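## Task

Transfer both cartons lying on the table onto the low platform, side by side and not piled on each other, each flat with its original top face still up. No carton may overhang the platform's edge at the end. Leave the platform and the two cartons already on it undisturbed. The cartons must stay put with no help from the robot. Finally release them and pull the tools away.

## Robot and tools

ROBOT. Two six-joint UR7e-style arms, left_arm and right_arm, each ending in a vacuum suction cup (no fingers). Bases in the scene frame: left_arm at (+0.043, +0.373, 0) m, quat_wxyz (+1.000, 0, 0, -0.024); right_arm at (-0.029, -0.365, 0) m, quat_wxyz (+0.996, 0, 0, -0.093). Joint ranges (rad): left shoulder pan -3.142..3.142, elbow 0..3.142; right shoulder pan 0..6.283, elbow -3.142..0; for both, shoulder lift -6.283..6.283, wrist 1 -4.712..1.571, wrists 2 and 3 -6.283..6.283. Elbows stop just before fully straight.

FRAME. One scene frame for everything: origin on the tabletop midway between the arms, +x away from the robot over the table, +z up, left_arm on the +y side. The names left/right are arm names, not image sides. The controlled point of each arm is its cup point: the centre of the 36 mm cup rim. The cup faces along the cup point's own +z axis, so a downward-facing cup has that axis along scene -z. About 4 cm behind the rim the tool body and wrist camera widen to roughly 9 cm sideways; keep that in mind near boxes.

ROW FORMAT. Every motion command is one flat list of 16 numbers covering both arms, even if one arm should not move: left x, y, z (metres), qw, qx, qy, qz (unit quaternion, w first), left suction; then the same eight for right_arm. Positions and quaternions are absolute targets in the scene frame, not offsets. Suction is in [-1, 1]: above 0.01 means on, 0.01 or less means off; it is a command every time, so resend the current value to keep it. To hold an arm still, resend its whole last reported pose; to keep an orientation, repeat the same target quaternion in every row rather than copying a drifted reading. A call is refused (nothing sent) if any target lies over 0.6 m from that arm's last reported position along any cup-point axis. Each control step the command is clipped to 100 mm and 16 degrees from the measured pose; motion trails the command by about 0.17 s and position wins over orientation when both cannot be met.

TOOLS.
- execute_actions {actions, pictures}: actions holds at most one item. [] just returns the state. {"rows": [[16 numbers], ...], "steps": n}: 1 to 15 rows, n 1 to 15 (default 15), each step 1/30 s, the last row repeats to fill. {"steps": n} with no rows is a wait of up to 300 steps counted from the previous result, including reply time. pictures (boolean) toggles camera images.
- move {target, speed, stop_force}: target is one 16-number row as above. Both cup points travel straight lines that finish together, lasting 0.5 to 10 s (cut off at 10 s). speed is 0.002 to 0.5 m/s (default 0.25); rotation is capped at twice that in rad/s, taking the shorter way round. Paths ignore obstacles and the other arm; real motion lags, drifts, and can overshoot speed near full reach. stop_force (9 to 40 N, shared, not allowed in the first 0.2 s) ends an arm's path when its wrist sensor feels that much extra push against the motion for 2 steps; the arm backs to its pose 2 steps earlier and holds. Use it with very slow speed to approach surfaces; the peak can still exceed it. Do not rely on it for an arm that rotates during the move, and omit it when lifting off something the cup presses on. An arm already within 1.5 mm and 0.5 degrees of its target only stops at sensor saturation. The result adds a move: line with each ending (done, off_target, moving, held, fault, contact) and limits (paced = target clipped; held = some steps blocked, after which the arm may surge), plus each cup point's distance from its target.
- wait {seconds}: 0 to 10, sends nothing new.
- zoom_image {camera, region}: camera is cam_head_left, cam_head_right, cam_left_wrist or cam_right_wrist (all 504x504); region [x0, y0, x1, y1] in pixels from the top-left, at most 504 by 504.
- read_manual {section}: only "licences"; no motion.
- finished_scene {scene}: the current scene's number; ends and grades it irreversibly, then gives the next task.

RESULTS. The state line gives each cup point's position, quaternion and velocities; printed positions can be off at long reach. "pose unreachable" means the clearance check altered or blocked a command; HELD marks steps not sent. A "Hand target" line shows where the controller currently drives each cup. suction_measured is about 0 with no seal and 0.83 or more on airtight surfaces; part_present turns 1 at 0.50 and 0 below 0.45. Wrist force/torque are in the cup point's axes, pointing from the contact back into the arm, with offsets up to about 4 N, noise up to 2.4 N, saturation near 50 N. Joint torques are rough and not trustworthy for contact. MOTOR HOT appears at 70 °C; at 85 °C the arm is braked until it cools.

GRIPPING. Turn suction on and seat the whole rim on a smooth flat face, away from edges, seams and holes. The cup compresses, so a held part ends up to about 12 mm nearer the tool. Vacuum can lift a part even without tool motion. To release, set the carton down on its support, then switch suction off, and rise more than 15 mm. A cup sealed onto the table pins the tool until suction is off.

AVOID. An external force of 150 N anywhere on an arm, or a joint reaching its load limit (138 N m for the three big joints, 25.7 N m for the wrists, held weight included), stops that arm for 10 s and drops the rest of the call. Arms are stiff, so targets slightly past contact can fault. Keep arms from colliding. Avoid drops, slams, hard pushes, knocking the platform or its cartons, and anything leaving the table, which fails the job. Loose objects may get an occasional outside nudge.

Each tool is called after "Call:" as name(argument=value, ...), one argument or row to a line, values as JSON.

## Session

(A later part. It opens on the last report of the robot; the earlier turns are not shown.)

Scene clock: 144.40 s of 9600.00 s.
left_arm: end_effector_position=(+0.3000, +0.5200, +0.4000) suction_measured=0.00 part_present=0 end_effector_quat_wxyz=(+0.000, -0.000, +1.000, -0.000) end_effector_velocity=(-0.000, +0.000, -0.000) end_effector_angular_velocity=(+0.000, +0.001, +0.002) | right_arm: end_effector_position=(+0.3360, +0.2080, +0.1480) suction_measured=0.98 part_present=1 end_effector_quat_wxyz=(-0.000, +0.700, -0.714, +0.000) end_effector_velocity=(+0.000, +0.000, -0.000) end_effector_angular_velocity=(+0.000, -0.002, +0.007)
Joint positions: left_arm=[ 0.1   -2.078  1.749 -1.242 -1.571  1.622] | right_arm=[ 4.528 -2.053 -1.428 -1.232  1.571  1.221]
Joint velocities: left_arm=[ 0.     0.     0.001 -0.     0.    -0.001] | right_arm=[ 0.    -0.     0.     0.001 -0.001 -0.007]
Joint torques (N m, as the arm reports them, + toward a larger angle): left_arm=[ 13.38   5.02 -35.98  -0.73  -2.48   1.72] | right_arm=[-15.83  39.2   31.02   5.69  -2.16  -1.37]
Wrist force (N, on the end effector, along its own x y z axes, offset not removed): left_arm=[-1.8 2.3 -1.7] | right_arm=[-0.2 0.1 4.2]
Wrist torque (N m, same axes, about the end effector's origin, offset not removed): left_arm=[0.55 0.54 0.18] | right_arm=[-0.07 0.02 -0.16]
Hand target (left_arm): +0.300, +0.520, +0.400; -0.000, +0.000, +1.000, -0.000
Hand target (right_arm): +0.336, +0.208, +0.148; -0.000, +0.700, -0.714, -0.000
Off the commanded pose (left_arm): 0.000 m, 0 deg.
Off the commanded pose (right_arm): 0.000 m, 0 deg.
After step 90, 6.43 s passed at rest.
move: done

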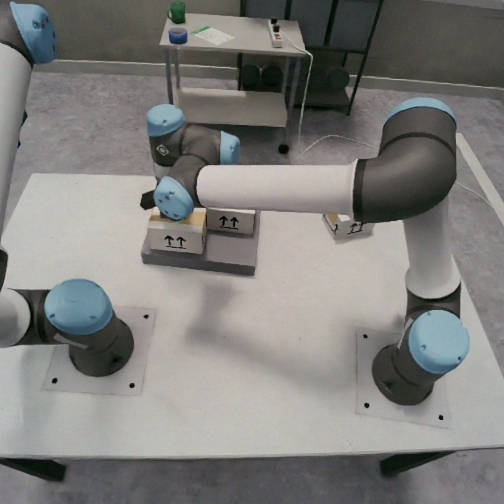

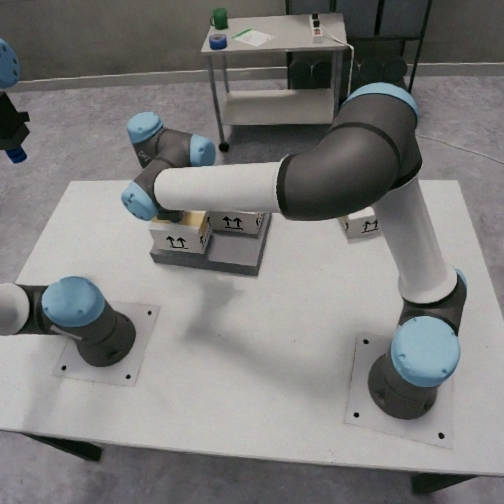

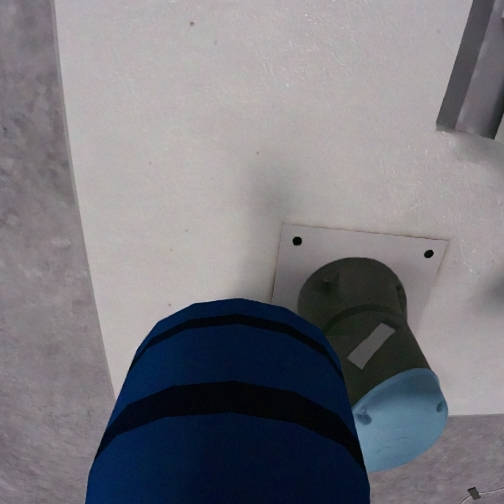

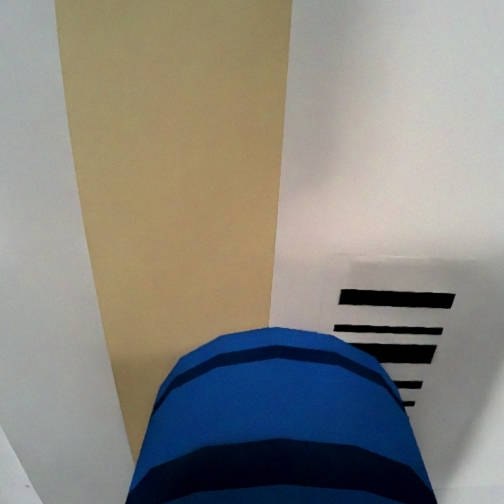

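Call:
move(
  target=[0.30,0.52,0.40,0,0,1,0,0, 0.336,0.216,0.136,0,-0.700,0.714,0,1],
  speed=0.015,
)

Call:
zoom_image(
  camera="cam_head_left",
  region=[120, 180, 280, 290],
)

Call:
zoom_image(
  camera="cam_head_right",
  region=[130, 180, 290, 290],
)

Scene clock: 158.63 s of 9600.00 s.
left_arm: end_effector_position=(+0.3000, +0.5200, +0.4000) suction_measured=0.00 part_present=0 end_effector_quat_wxyz=(+0.000, -0.000, +1.000, -0.000) end_effector_velocity=(-0.000, -0.000, -0.000) end_effector_angular_velocity=(-0.000, +0.001, +0.000) | right_arm: end_effector_position=(+0.3360, +0.2159, +0.1361) suction_measured=0.98 part_present=1 end_effector_quat_wxyz=(-0.000, +0.700, -0.714, +0.000) end_effector_velocity=(+0.001, +0.001, -0.001) end_effector_angular_velocity=(+0.000, -0.000, -0.001)
Joint positions: left_arm=[ 0.1   -2.078  1.749 -1.242 -1.571  1.622] | right_arm=[ 4.533 -2.078 -1.422 -1.213  1.571  1.225]
Joint velocities: left_arm=[-0.    -0.     0.001  0.    -0.    -0.   ] | right_arm=[-0.    -0.003  0.002  0.001 -0.     0.001]
Joint torques (N m, as the arm reports them, + toward a larger angle): left_arm=[ 12.66   5.79 -36.01  -0.91  -2.44   1.45] | right_arm=[15.59 39.06 31.44  5.89  0.64  1.83]
Wrist force (N, on the end effector, along its own x y z axes, offset not removed): left_arm=[-2.0 -0.3 -0.7] | right_arm=[-0.5 -1.4 5.3]
Wrist torque (N m, same axes, about the end effector's origin, offset not removed): left_arm=[-0.16 0.51 0.06] | right_arm=[-0.24 0.11 -0.15]
Hand target (left_arm): +0.300, +0.520, +0.400; -0.000, +0.000, +1.000, -0.000
Hand target (right_arm): +0.336, +0.216, +0.136; +0.000, +0.700, -0.714, +0.000
Off the commanded pose (left_arm): 0.000 m, 0 deg.
Off the commanded pose (right_arm): 0.000 m, 0 deg.
After step 90, 10.00 s passed at rest.
move: done

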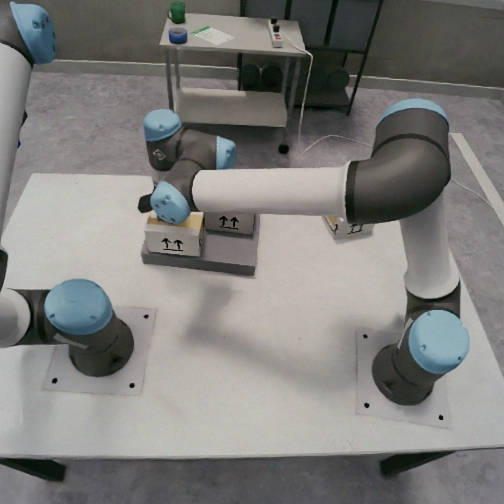

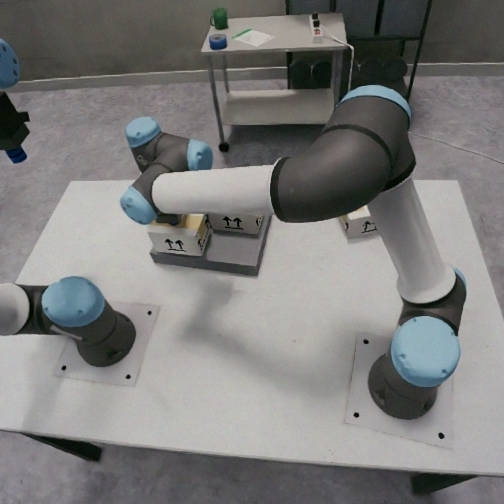

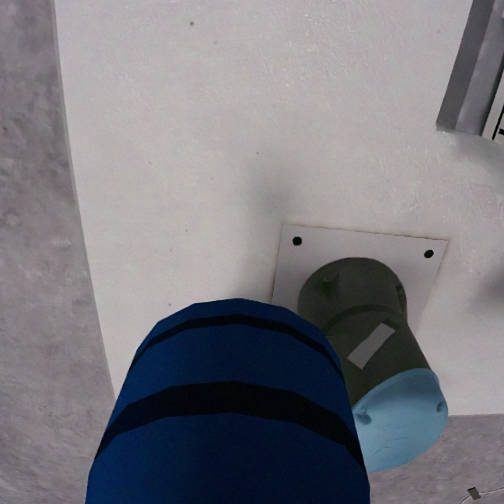

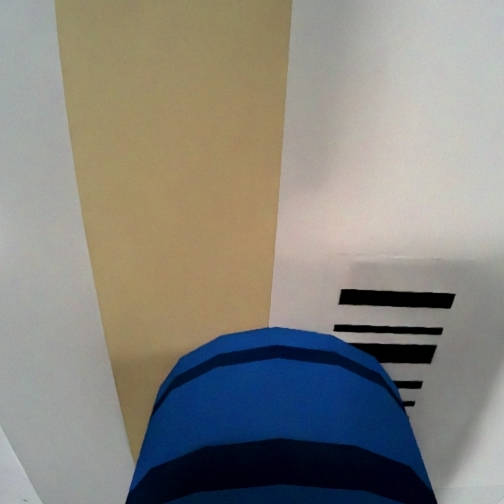

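Region (120, 180, 280, 290) of cam_head_left's 504x504 image, scaled by 3.150, with more detail than that image has; it fills the top 346 rows of this view, and the rest is white.

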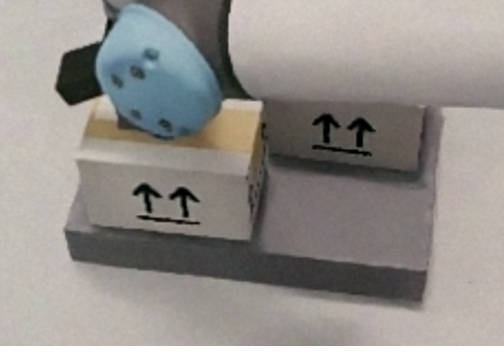

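Region (130, 180, 290, 290) of cam_head_right's 504x504 image, scaled by 3.150, with more detail than that image has; it fills the top 346 rows of this view, and the rest is white.

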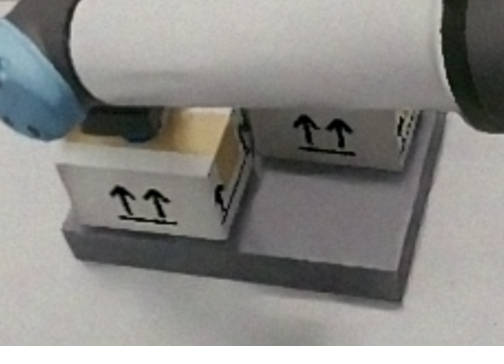

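Call:
move(
  target=[0.30,0.52,0.40,0,0,1,0,0, 0.340,0.216,0.132,0,-0.700,0.714,0,1],
  speed=0.008,
)

Call:
move(
  target=[0.30,0.52,0.40,0,0,1,0,0, 0.340,0.216,0.112,0,-0.700,0.714,0,1],
  speed=0.004,
  stop_force=9,
)

Call:
zoom_image(
  camera="cam_head_left",
  region=[120, 180, 280, 290],
)

Call:
zoom_image(
  camera="cam_head_right",
  region=[130, 180, 290, 290],
)

Scene clock: 177.43 s of 9600.00 s.
left_arm: end_effector_position=(+0.3000, +0.5200, +0.4000) suction_measured=0.00 part_present=0 end_effector_quat_wxyz=(-0.000, +0.000, +1.000, +0.000) end_effector_velocity=(-0.000, +0.000, -0.000) end_effector_angular_velocity=(+0.000, +0.001, -0.000) | right_arm: end_effector_position=(+0.3399, +0.2160, +0.1321) suction_measured=0.98 part_present=1 end_effector_quat_wxyz=(-0.000, +0.700, -0.714, -0.000) end_effector_velocity=(+0.001, -0.000, -0.001) end_effector_angular_velocity=(-0.001, -0.001, +0.000)
Joint positions: left_arm=[ 0.1   -2.078  1.749 -1.242 -1.571  1.622] | right_arm=[ 4.527 -2.086 -1.42  -1.207  1.571  1.219]
Joint velocities: left_arm=[-0.     0.     0.001  0.     0.     0.   ] | right_arm=[-0.001 -0.002 -0.     0.002 -0.001 -0.001]
Joint torques (N m, as the arm reports them, + toward a larger angle): left_arm=[ 12.72   5.43 -35.56  -0.83  -2.39   1.37] | right_arm=[-15.73  40.04  30.66   5.91   1.63  -1.58]
Wrist force (N, on the end effector, along its own x y z axes, offset not removed): left_arm=[-1.7 -3.4 -2.6] | right_arm=[0.8 -1.0 4.6]
Wrist torque (N m, same axes, about the end effector's origin, offset not removed): left_arm=[-0.60 0.39 0.11] | right_arm=[-0.31 -0.18 -0.08]
Hand target (left_arm): +0.300, +0.520, +0.400; -0.000, +0.000, +1.000, -0.000
Hand target (right_arm): +0.340, +0.216, +0.132; -0.000, +0.700, -0.714, -0.000
Off the commanded pose (left_arm): 0.000 m, 0 deg.
Off the commanded pose (right_arm): 0.000 m, 0 deg.
After step 90, 14.87 s passed at rest.
move: done

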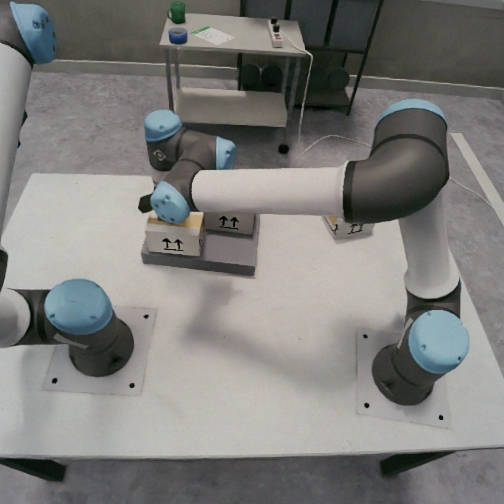

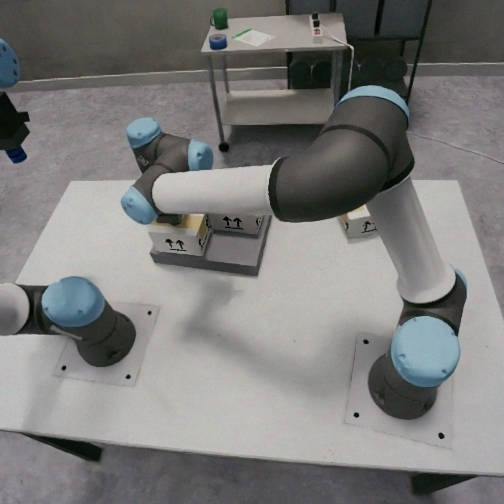

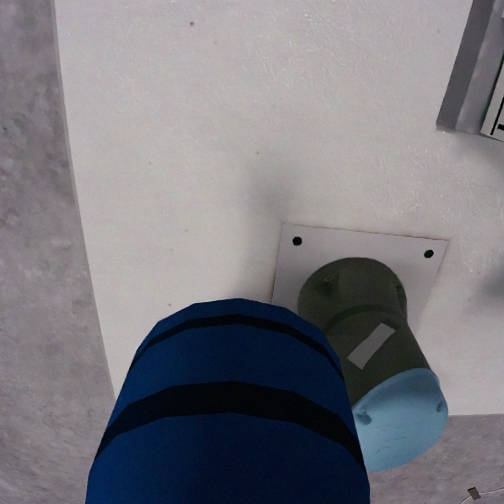

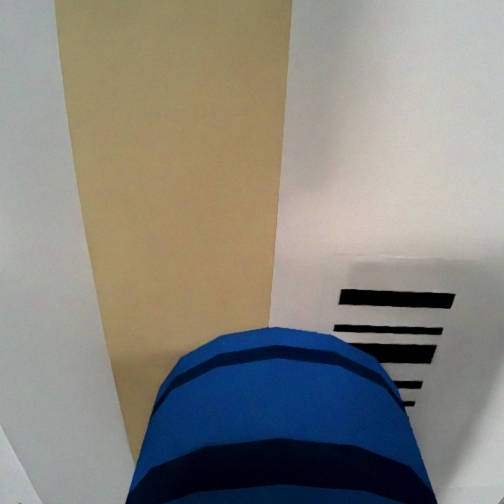

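Scene clock: 179.87 s of 9600.00 s.
left_arm: end_effector_position=(+0.3000, +0.5200, +0.4000) suction_measured=0.00 part_present=0 end_effector_quat_wxyz=(-0.000, -0.000, +1.000, +0.000) end_effector_velocity=(-0.000, +0.000, -0.000) end_effector_angular_velocity=(+0.001, +0.000, -0.000) | right_arm: end_effector_position=(+0.3400, +0.2160, +0.1238) suction_measured=0.98 part_present=1 end_effector_quat_wxyz=(-0.000, +0.700, -0.714, -0.000) end_effector_velocity=(+0.002, -0.002, +0.001) end_effector_angular_velocity=(-0.003, +0.001, -0.004)
Joint positions: left_arm=[ 0.1   -2.078  1.749 -1.242 -1.571  1.622] | right_arm=[ 4.527 -2.093 -1.431 -1.188  1.571  1.219]
Joint velocities: left_arm=[0.    0.    0.    0.    0.001 0.001] | right_arm=[-0.003  0.002  0.001 -0.006  0.     0.   ]
Joint torques (N m, as the arm reports them, + toward a larger angle): left_arm=[ 11.82   5.27 -35.52  -0.8   -2.3    1.41] | right_arm=[-10.95  41.4   22.46  -1.18   1.65  -0.19]
Wrist force (N, on the end effector, along its own x y z axes, offset not removed): left_arm=[1.2 -0.3 -0.6] | right_arm=[2.2 0.9 -18.3]
Wrist torque (N m, same axes, about the end effector's origin, offset not removed): left_arm=[-0.08 -0.07 0.14] | right_arm=[0.01 -0.07 -0.17]
Hand target (left_arm): +0.300, +0.520, +0.400; -0.000, +0.000, +1.000, -0.000
Hand target (right_arm): +0.340, +0.216, +0.124; -0.000, +0.700, -0.714, -0.000
Off the commanded pose (left_arm): 0.000 m, 0 deg.
Off the commanded pose (right_arm): 0.012 m, 0 deg.
move: contact (right_arm)

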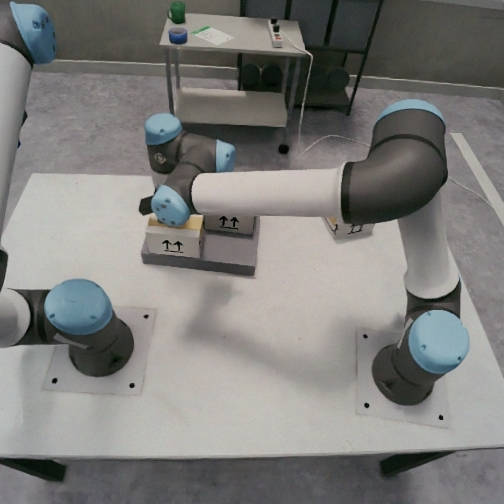

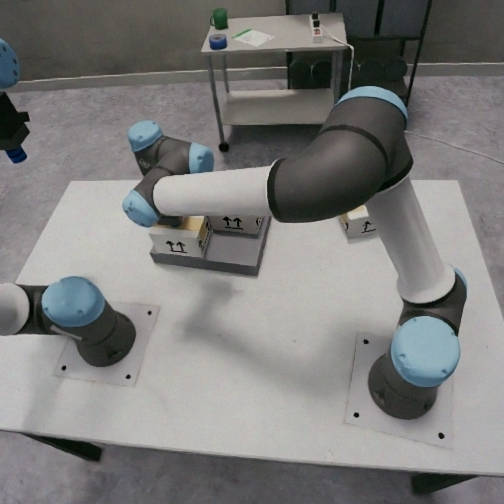

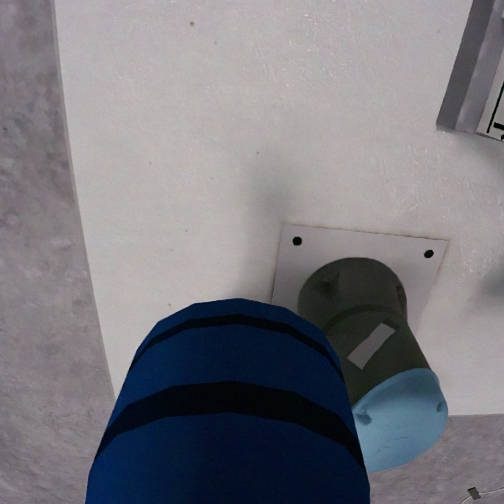

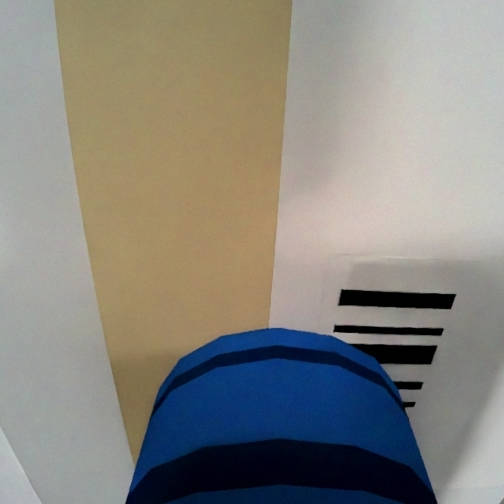

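Region (120, 180, 280, 290) of cam_head_left's 504x504 image, scaled by 3.150, with more detail than that image has; it fills the top 346 rows of this view, and the rest is white.

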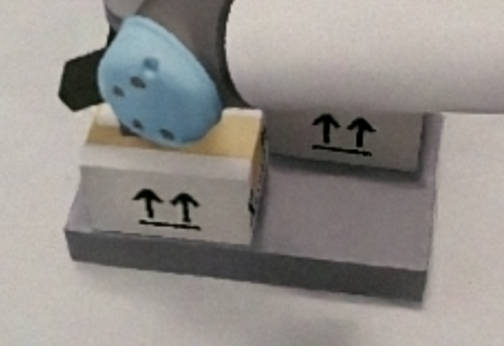

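Region (130, 180, 290, 290) of cam_head_right's 504x504 image, scaled by 3.150, with more detail than that image has; it fills the top 346 rows of this view, and the rest is white.

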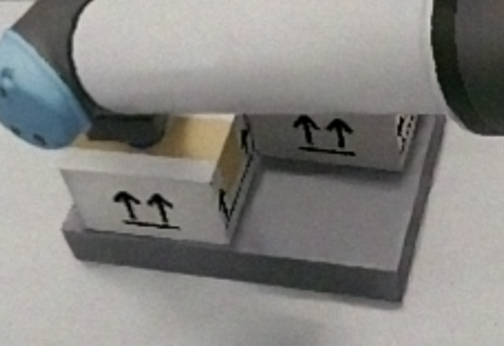

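Call:
zoom_image(
  camera="cam_left_wrist",
  region=[404, 40, 504, 160],
)

Region (404, 40, 504, 160) of cam_left_wrist's 504x504 image, scaled by 4.200, with more detail than that image has.

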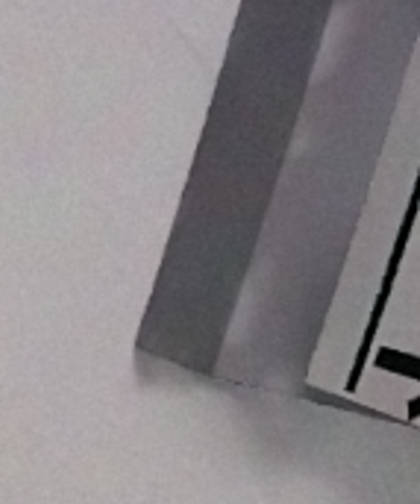

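Call:
move(
  target=[0.30,0.52,0.40,0,0,1,0,0, 0.341,0.218,0.131,0,-0.700,0.714,0,1],
  speed=0.006,
)

Call:
move(
  target=[0.30,0.52,0.40,0,0,1,0,0, 0.343,0.222,0.130,0,-0.690,0.724,0,1],
  speed=0.006,
)

Call:
move(
  target=[0.30,0.52,0.40,0,0,1,0,0, 0.343,0.222,0.115,0,-0.690,0.724,0,1],
  speed=0.003,
  stop_force=9,
)

Call:
zoom_image(
  camera="cam_left_wrist",
  region=[404, 40, 504, 160],
)

Call:
zoom_image(
  camera="cam_head_left",
  region=[120, 180, 280, 290],
)

Scene clock: 202.17 s of 9600.00 s.
left_arm: end_effector_position=(+0.3000, +0.5200, +0.4000) suction_measured=0.00 part_present=0 end_effector_quat_wxyz=(-0.000, -0.000, +1.000, -0.000) end_effector_velocity=(+0.000, +0.000, +0.000) end_effector_angular_velocity=(+0.000, -0.001, +0.000) | right_arm: end_effector_position=(+0.3410, +0.2180, +0.1309) suction_measured=0.98 part_present=1 end_effector_quat_wxyz=(-0.000, +0.700, -0.714, -0.000) end_effector_velocity=(-0.000, +0.000, +0.001) end_effector_angular_velocity=(-0.000, +0.001, +0.001)
Joint positions: left_arm=[ 0.1   -2.078  1.749 -1.242 -1.571  1.622] | right_arm=[ 4.527 -2.092 -1.413 -1.207  1.571  1.219]
Joint velocities: left_arm=[ 0.     0.    -0.001  0.    -0.     0.   ] | right_arm=[ 0.     0.     0.003 -0.004  0.001 -0.001]
Joint torques (N m, as the arm reports them, + toward a larger angle): left_arm=[ 11.63   5.72 -35.35  -0.78  -2.44   1.29] | right_arm=[-14.7   56.76  30.57  -0.22   1.44  -1.61]
Wrist force (N, on the end effector, along its own x y z axes, offset not removed): left_arm=[0.8 -0.8 2.7] | right_arm=[-2.2 -1.1 3.3]
Wrist torque (N m, same axes, about the end effector's origin, offset not removed): left_arm=[-0.15 -0.15 0.18] | right_arm=[-0.26 0.31 -0.07]
Hand target (left_arm): +0.300, +0.520, +0.400; -0.000, +0.000, +1.000, -0.000
Hand target (right_arm): +0.341, +0.218, +0.131; -0.000, +0.700, -0.714, -0.000
Off the commanded pose (left_arm): 0.000 m, 0 deg.
Off the commanded pose (right_arm): 0.000 m, 0 deg.
After step 90, 17.87 s passed at rest.
move: done

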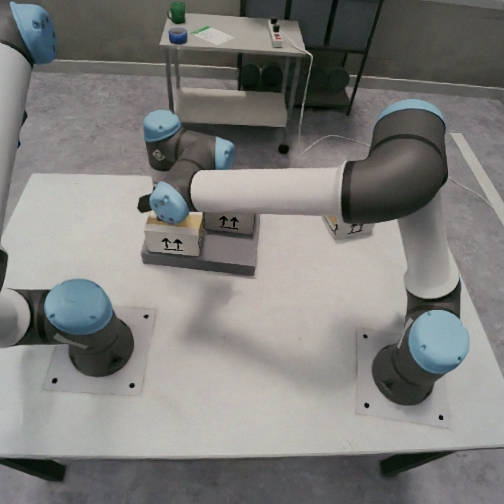

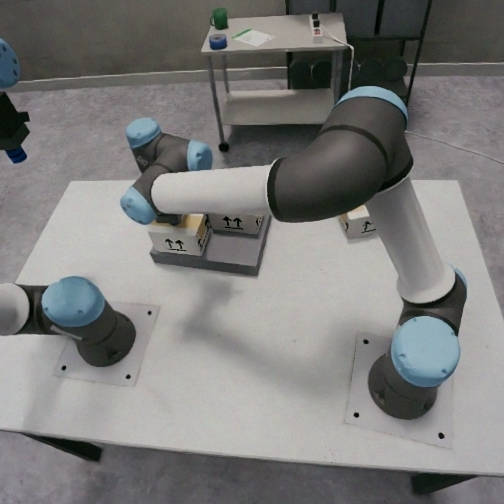

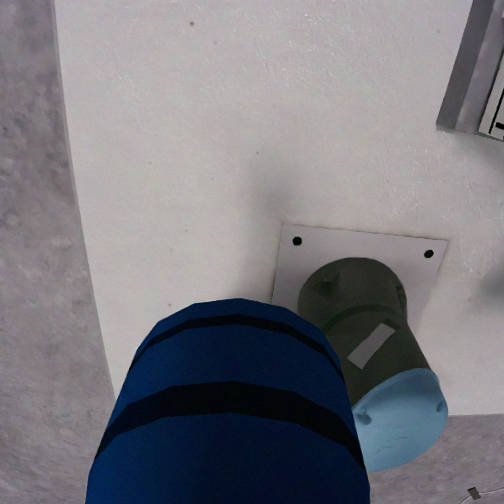

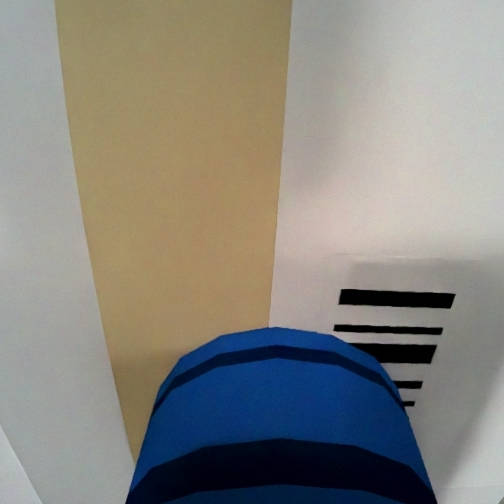

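Scene clock: 204.73 s of 9600.00 s.
left_arm: end_effector_position=(+0.3000, +0.5200, +0.4000) suction_measured=0.00 part_present=0 end_effector_quat_wxyz=(-0.000, +0.000, +1.000, -0.000) end_effector_velocity=(+0.000, -0.000, +0.000) end_effector_angular_velocity=(-0.001, -0.001, -0.001) | right_arm: end_effector_position=(+0.3430, +0.2220, +0.1300) suction_measured=0.98 part_present=1 end_effector_quat_wxyz=(-0.000, +0.690, -0.724, -0.000) end_effector_velocity=(-0.001, +0.000, -0.001) end_effector_angular_velocity=(-0.002, +0.000, -0.000)
Joint positions: left_arm=[ 0.1   -2.078  1.749 -1.242 -1.571  1.622] | right_arm=[ 4.526 -2.103 -1.399 -1.211  1.571  1.246]
Joint velocities: left_arm=[ 0.     0.    -0.001 -0.    -0.001  0.001] | right_arm=[ 0.002 -0.002  0.001 -0.001 -0.001  0.002]
Joint torques (N m, as the arm reports them, + toward a larger angle): left_arm=[ 11.41   5.4  -35.4   -0.83  -2.38   1.03] | right_arm=[-15.56  40.02  30.77   0.64   1.49   1.42]
Wrist force (N, on the end effector, along its own x y z axes, offset not removed): left_arm=[-1.5 -0.1 2.4] | right_arm=[-0.7 -0.1 5.2]
Wrist torque (N m, same axes, about the end effector's origin, offset not removed): left_arm=[-0.02 0.41 0.02] | right_arm=[-0.09 0.15 -0.15]
Hand target (left_arm): +0.300, +0.520, +0.400; -0.000, +0.000, +1.000, -0.000
Hand target (right_arm): +0.343, +0.222, +0.130; -0.000, +0.690, -0.724, -0.000
Off the commanded pose (left_arm): 0.000 m, 0 deg.
Off the commanded pose (right_arm): 0.000 m, 0 deg.
move: done

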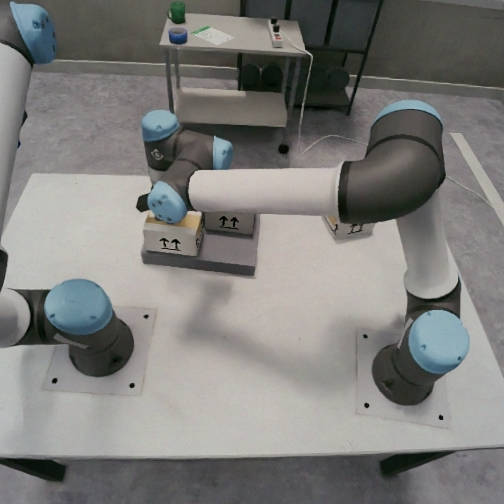

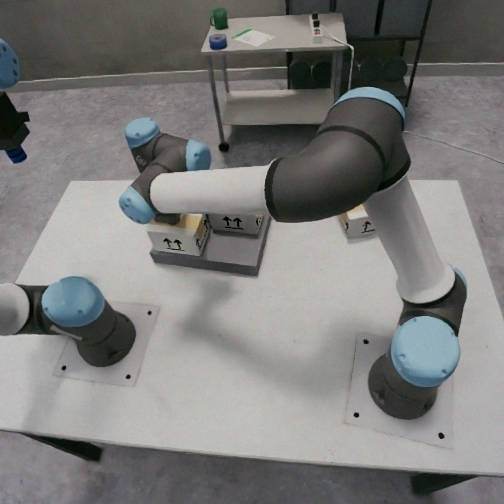

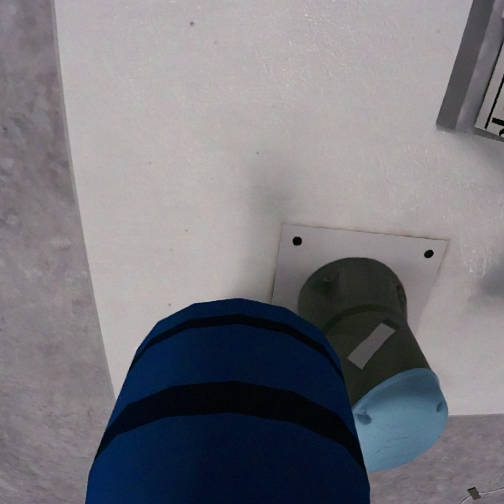

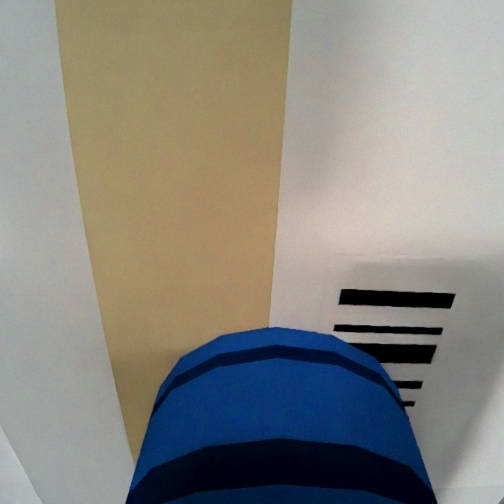

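Scene clock: 207.13 s of 9600.00 s.
left_arm: end_effector_position=(+0.3000, +0.5200, +0.4000) suction_measured=0.00 part_present=0 end_effector_quat_wxyz=(+0.000, -0.000, +1.000, +0.000) end_effector_velocity=(+0.000, +0.000, +0.000) end_effector_angular_velocity=(+0.000, -0.000, -0.003) | right_arm: end_effector_position=(+0.3430, +0.2220, +0.1239) suction_measured=0.98 part_present=1 end_effector_quat_wxyz=(-0.000, +0.690, -0.724, -0.000) end_effector_velocity=(-0.000, -0.001, +0.000) end_effector_angular_velocity=(-0.002, +0.001, -0.000)
Joint positions: left_arm=[ 0.1   -2.078  1.749 -1.242 -1.571  1.622] | right_arm=[ 4.526 -2.108 -1.407 -1.197  1.571  1.247]
Joint velocities: left_arm=[ 0.     0.    -0.    -0.     0.     0.003] | right_arm=[-0.     0.001  0.    -0.004  0.     0.   ]
Joint torques (N m, as the arm reports them, + toward a larger angle): left_arm=[ 11.56   5.21 -34.61  -0.86  -2.5    1.07] | right_arm=[-14.57  44.57  23.02  -0.6    1.56  -0.71]
Wrist force (N, on the end effector, along its own x y z axes, offset not removed): left_arm=[0.1 -1.5 1.4] | right_arm=[2.1 0.6 -15.2]
Wrist torque (N m, same axes, about the end effector's origin, offset not removed): left_arm=[-0.30 0.11 0.07] | right_arm=[-0.26 0.10 -0.06]
Hand target (left_arm): +0.300, +0.520, +0.400; -0.000, +0.000, +1.000, -0.000
Hand target (right_arm): +0.343, +0.222, +0.124; -0.000, +0.690, -0.724, -0.000
Off the commanded pose (left_arm): 0.000 m, 0 deg.
Off the commanded pose (right_arm): 0.009 m, 0 deg.
move: contact (right_arm)

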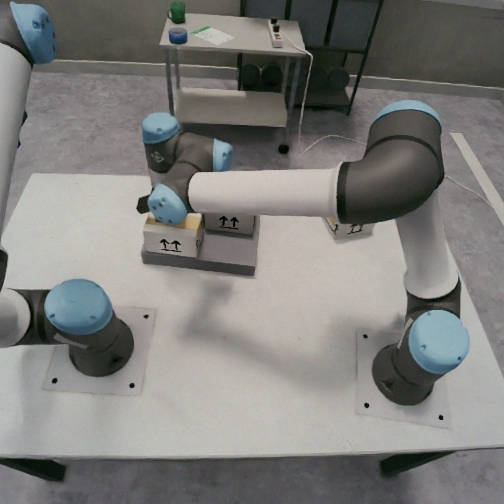

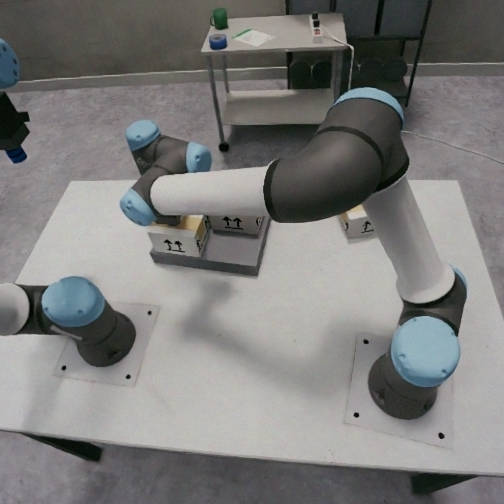

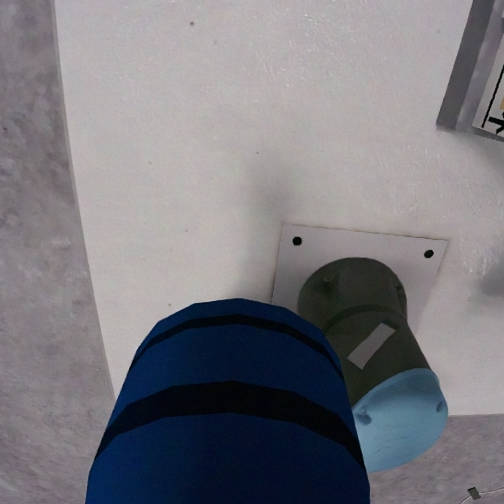

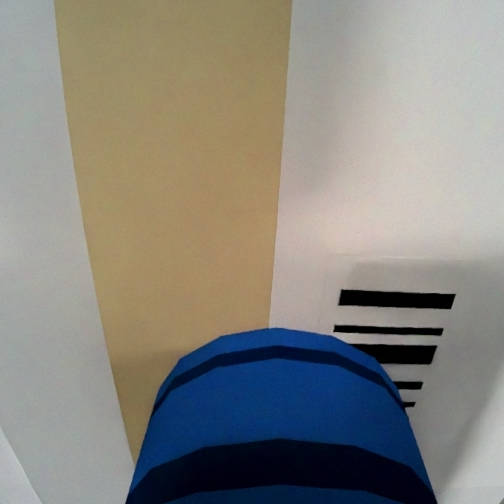

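Region (404, 40, 504, 160) of cam_left_wrist's 504x504 image, scaled by 4.200, with more detail than that image has.

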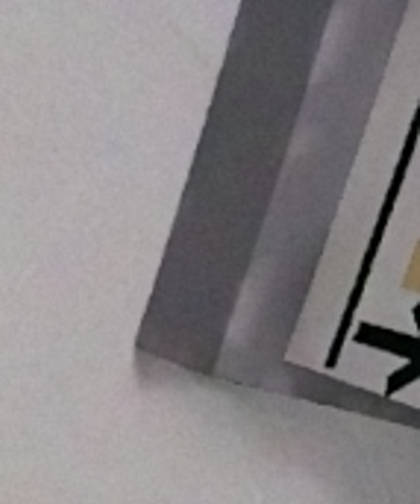

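Region (120, 180, 280, 290) of cam_head_left's 504x504 image, scaled by 3.150, with more detail than that image has; it fills the top 346 rows of this view, and the rest is white.

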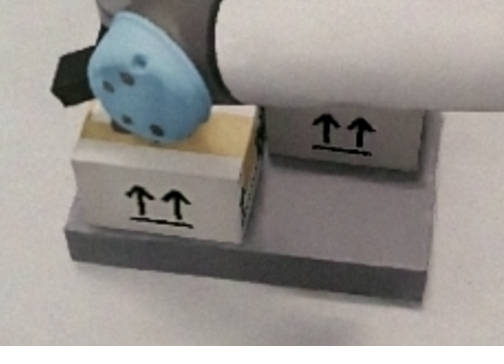

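Call:
execute_actions(
  actions=[],
)

Scene clock: 237.37 s of 9600.00 s.
left_arm: end_effector_position=(+0.3000, +0.5200, +0.4000) suction_measured=0.00 part_present=0 end_effector_quat_wxyz=(-0.000, -0.000, +1.000, -0.000) end_effector_velocity=(-0.000, -0.000, -0.000) end_effector_angular_velocity=(-0.001, +0.001, +0.000) | right_arm: end_effector_position=(+0.3430, +0.2220, +0.1241) suction_measured=0.98 part_present=1 end_effector_quat_wxyz=(-0.000, +0.690, -0.724, -0.000) end_effector_velocity=(+0.000, -0.000, +0.000) end_effector_angular_velocity=(-0.001, +0.000, -0.001)
Joint positions: left_arm=[ 0.1   -2.078  1.749 -1.242 -1.571  1.622] | right_arm=[ 4.526 -2.108 -1.407 -1.198  1.571  1.247]
Joint velocities: left_arm=[ 0.    -0.     0.001 -0.    -0.001 -0.   ] | right_arm=[-0.     0.     0.    -0.002 -0.     0.   ]
Joint torques (N m, as the arm reports them, + toward a larger angle): left_arm=[ 11.37   5.44 -35.45  -0.9   -2.36   1.  ] | right_arm=[-12.14  52.09  27.13   0.92   1.72  -0.73]
Wrist force (N, on the end effector, along its own x y z axes, offset not removed): left_arm=[0.6 -1.2 0.1] | right_arm=[-2.6 -0.4 -3.9]
Wrist torque (N m, same axes, about the end effector's origin, offset not removed): left_arm=[-0.19 0.02 0.18] | right_arm=[-0.03 0.17 -0.07]
Hand target (left_arm): +0.300, +0.520, +0.400; -0.000, +0.000, +1.000, -0.000
Hand target (right_arm): +0.343, +0.222, +0.124; -0.000, +0.690, -0.724, -0.000
Off the commanded pose (left_arm): 0.000 m, 0 deg.
Off the commanded pose (right_arm): 0.009 m, 0 deg.
Steps of this call (steps 1 to 90: nothing new was sent; then 27.23 s passed at rest). Readings (end_effector_position | what the end effector reports):
1: left_arm (+0.3000, +0.5200, +0.4000) | right_arm (+0.3430, +0.2220, +0.1239) | left_arm suction_measured=0.00 part_present=0 | right_arm suction_measured=0.98 part_present=1
2: left_arm (+0.3000, +0.5200, +0.4000) | right_arm (+0.3430, +0.2220, +0.1239) | left_arm suction_measured=0.00 part_present=0 | right_arm suction_measured=0.98 part_present=1
4: left_arm (+0.3000, +0.5200, +0.4000) | right_arm (+0.3430, +0.2220, +0.1240) | left_arm suction_measured=0.00 part_present=0 | right_arm suction_measured=0.98 part_present=1
8: left_arm (+0.3000, +0.5200, +0.4000) | right_arm (+0.3430, +0.2220, +0.1240) | left_arm suction_measured=0.00 part_present=0 | right_arm suction_measured=0.98 part_present=1
90: the state above

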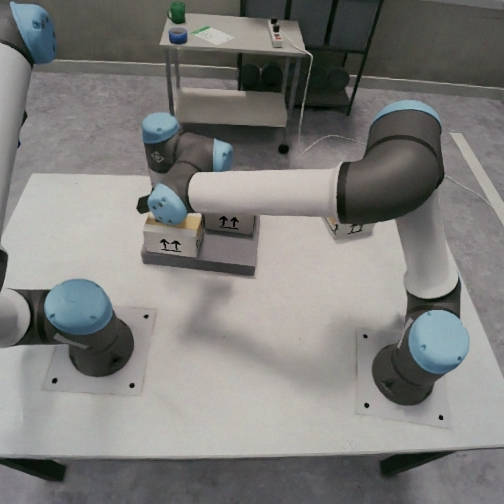

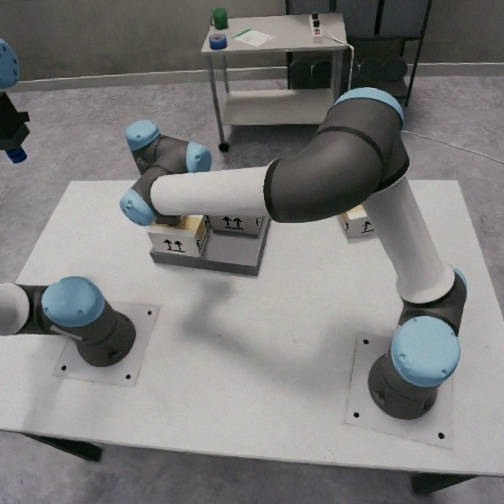

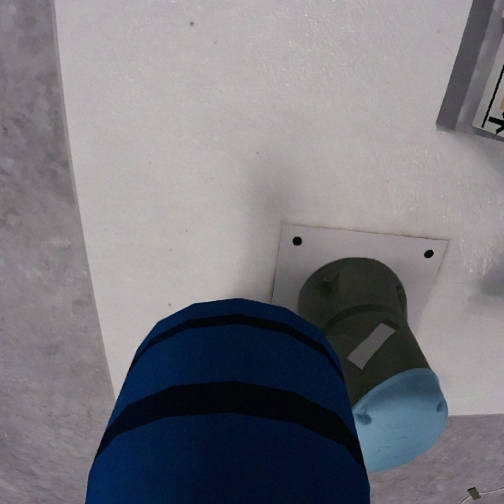

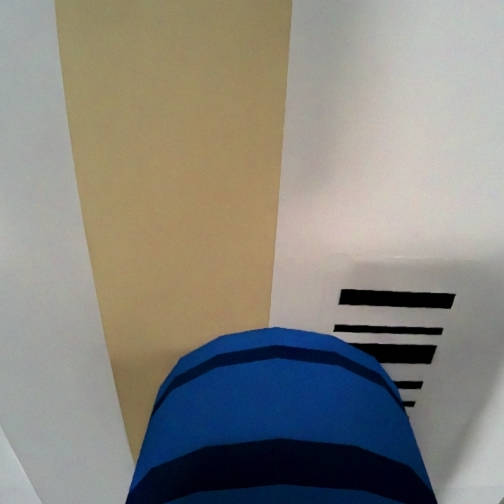

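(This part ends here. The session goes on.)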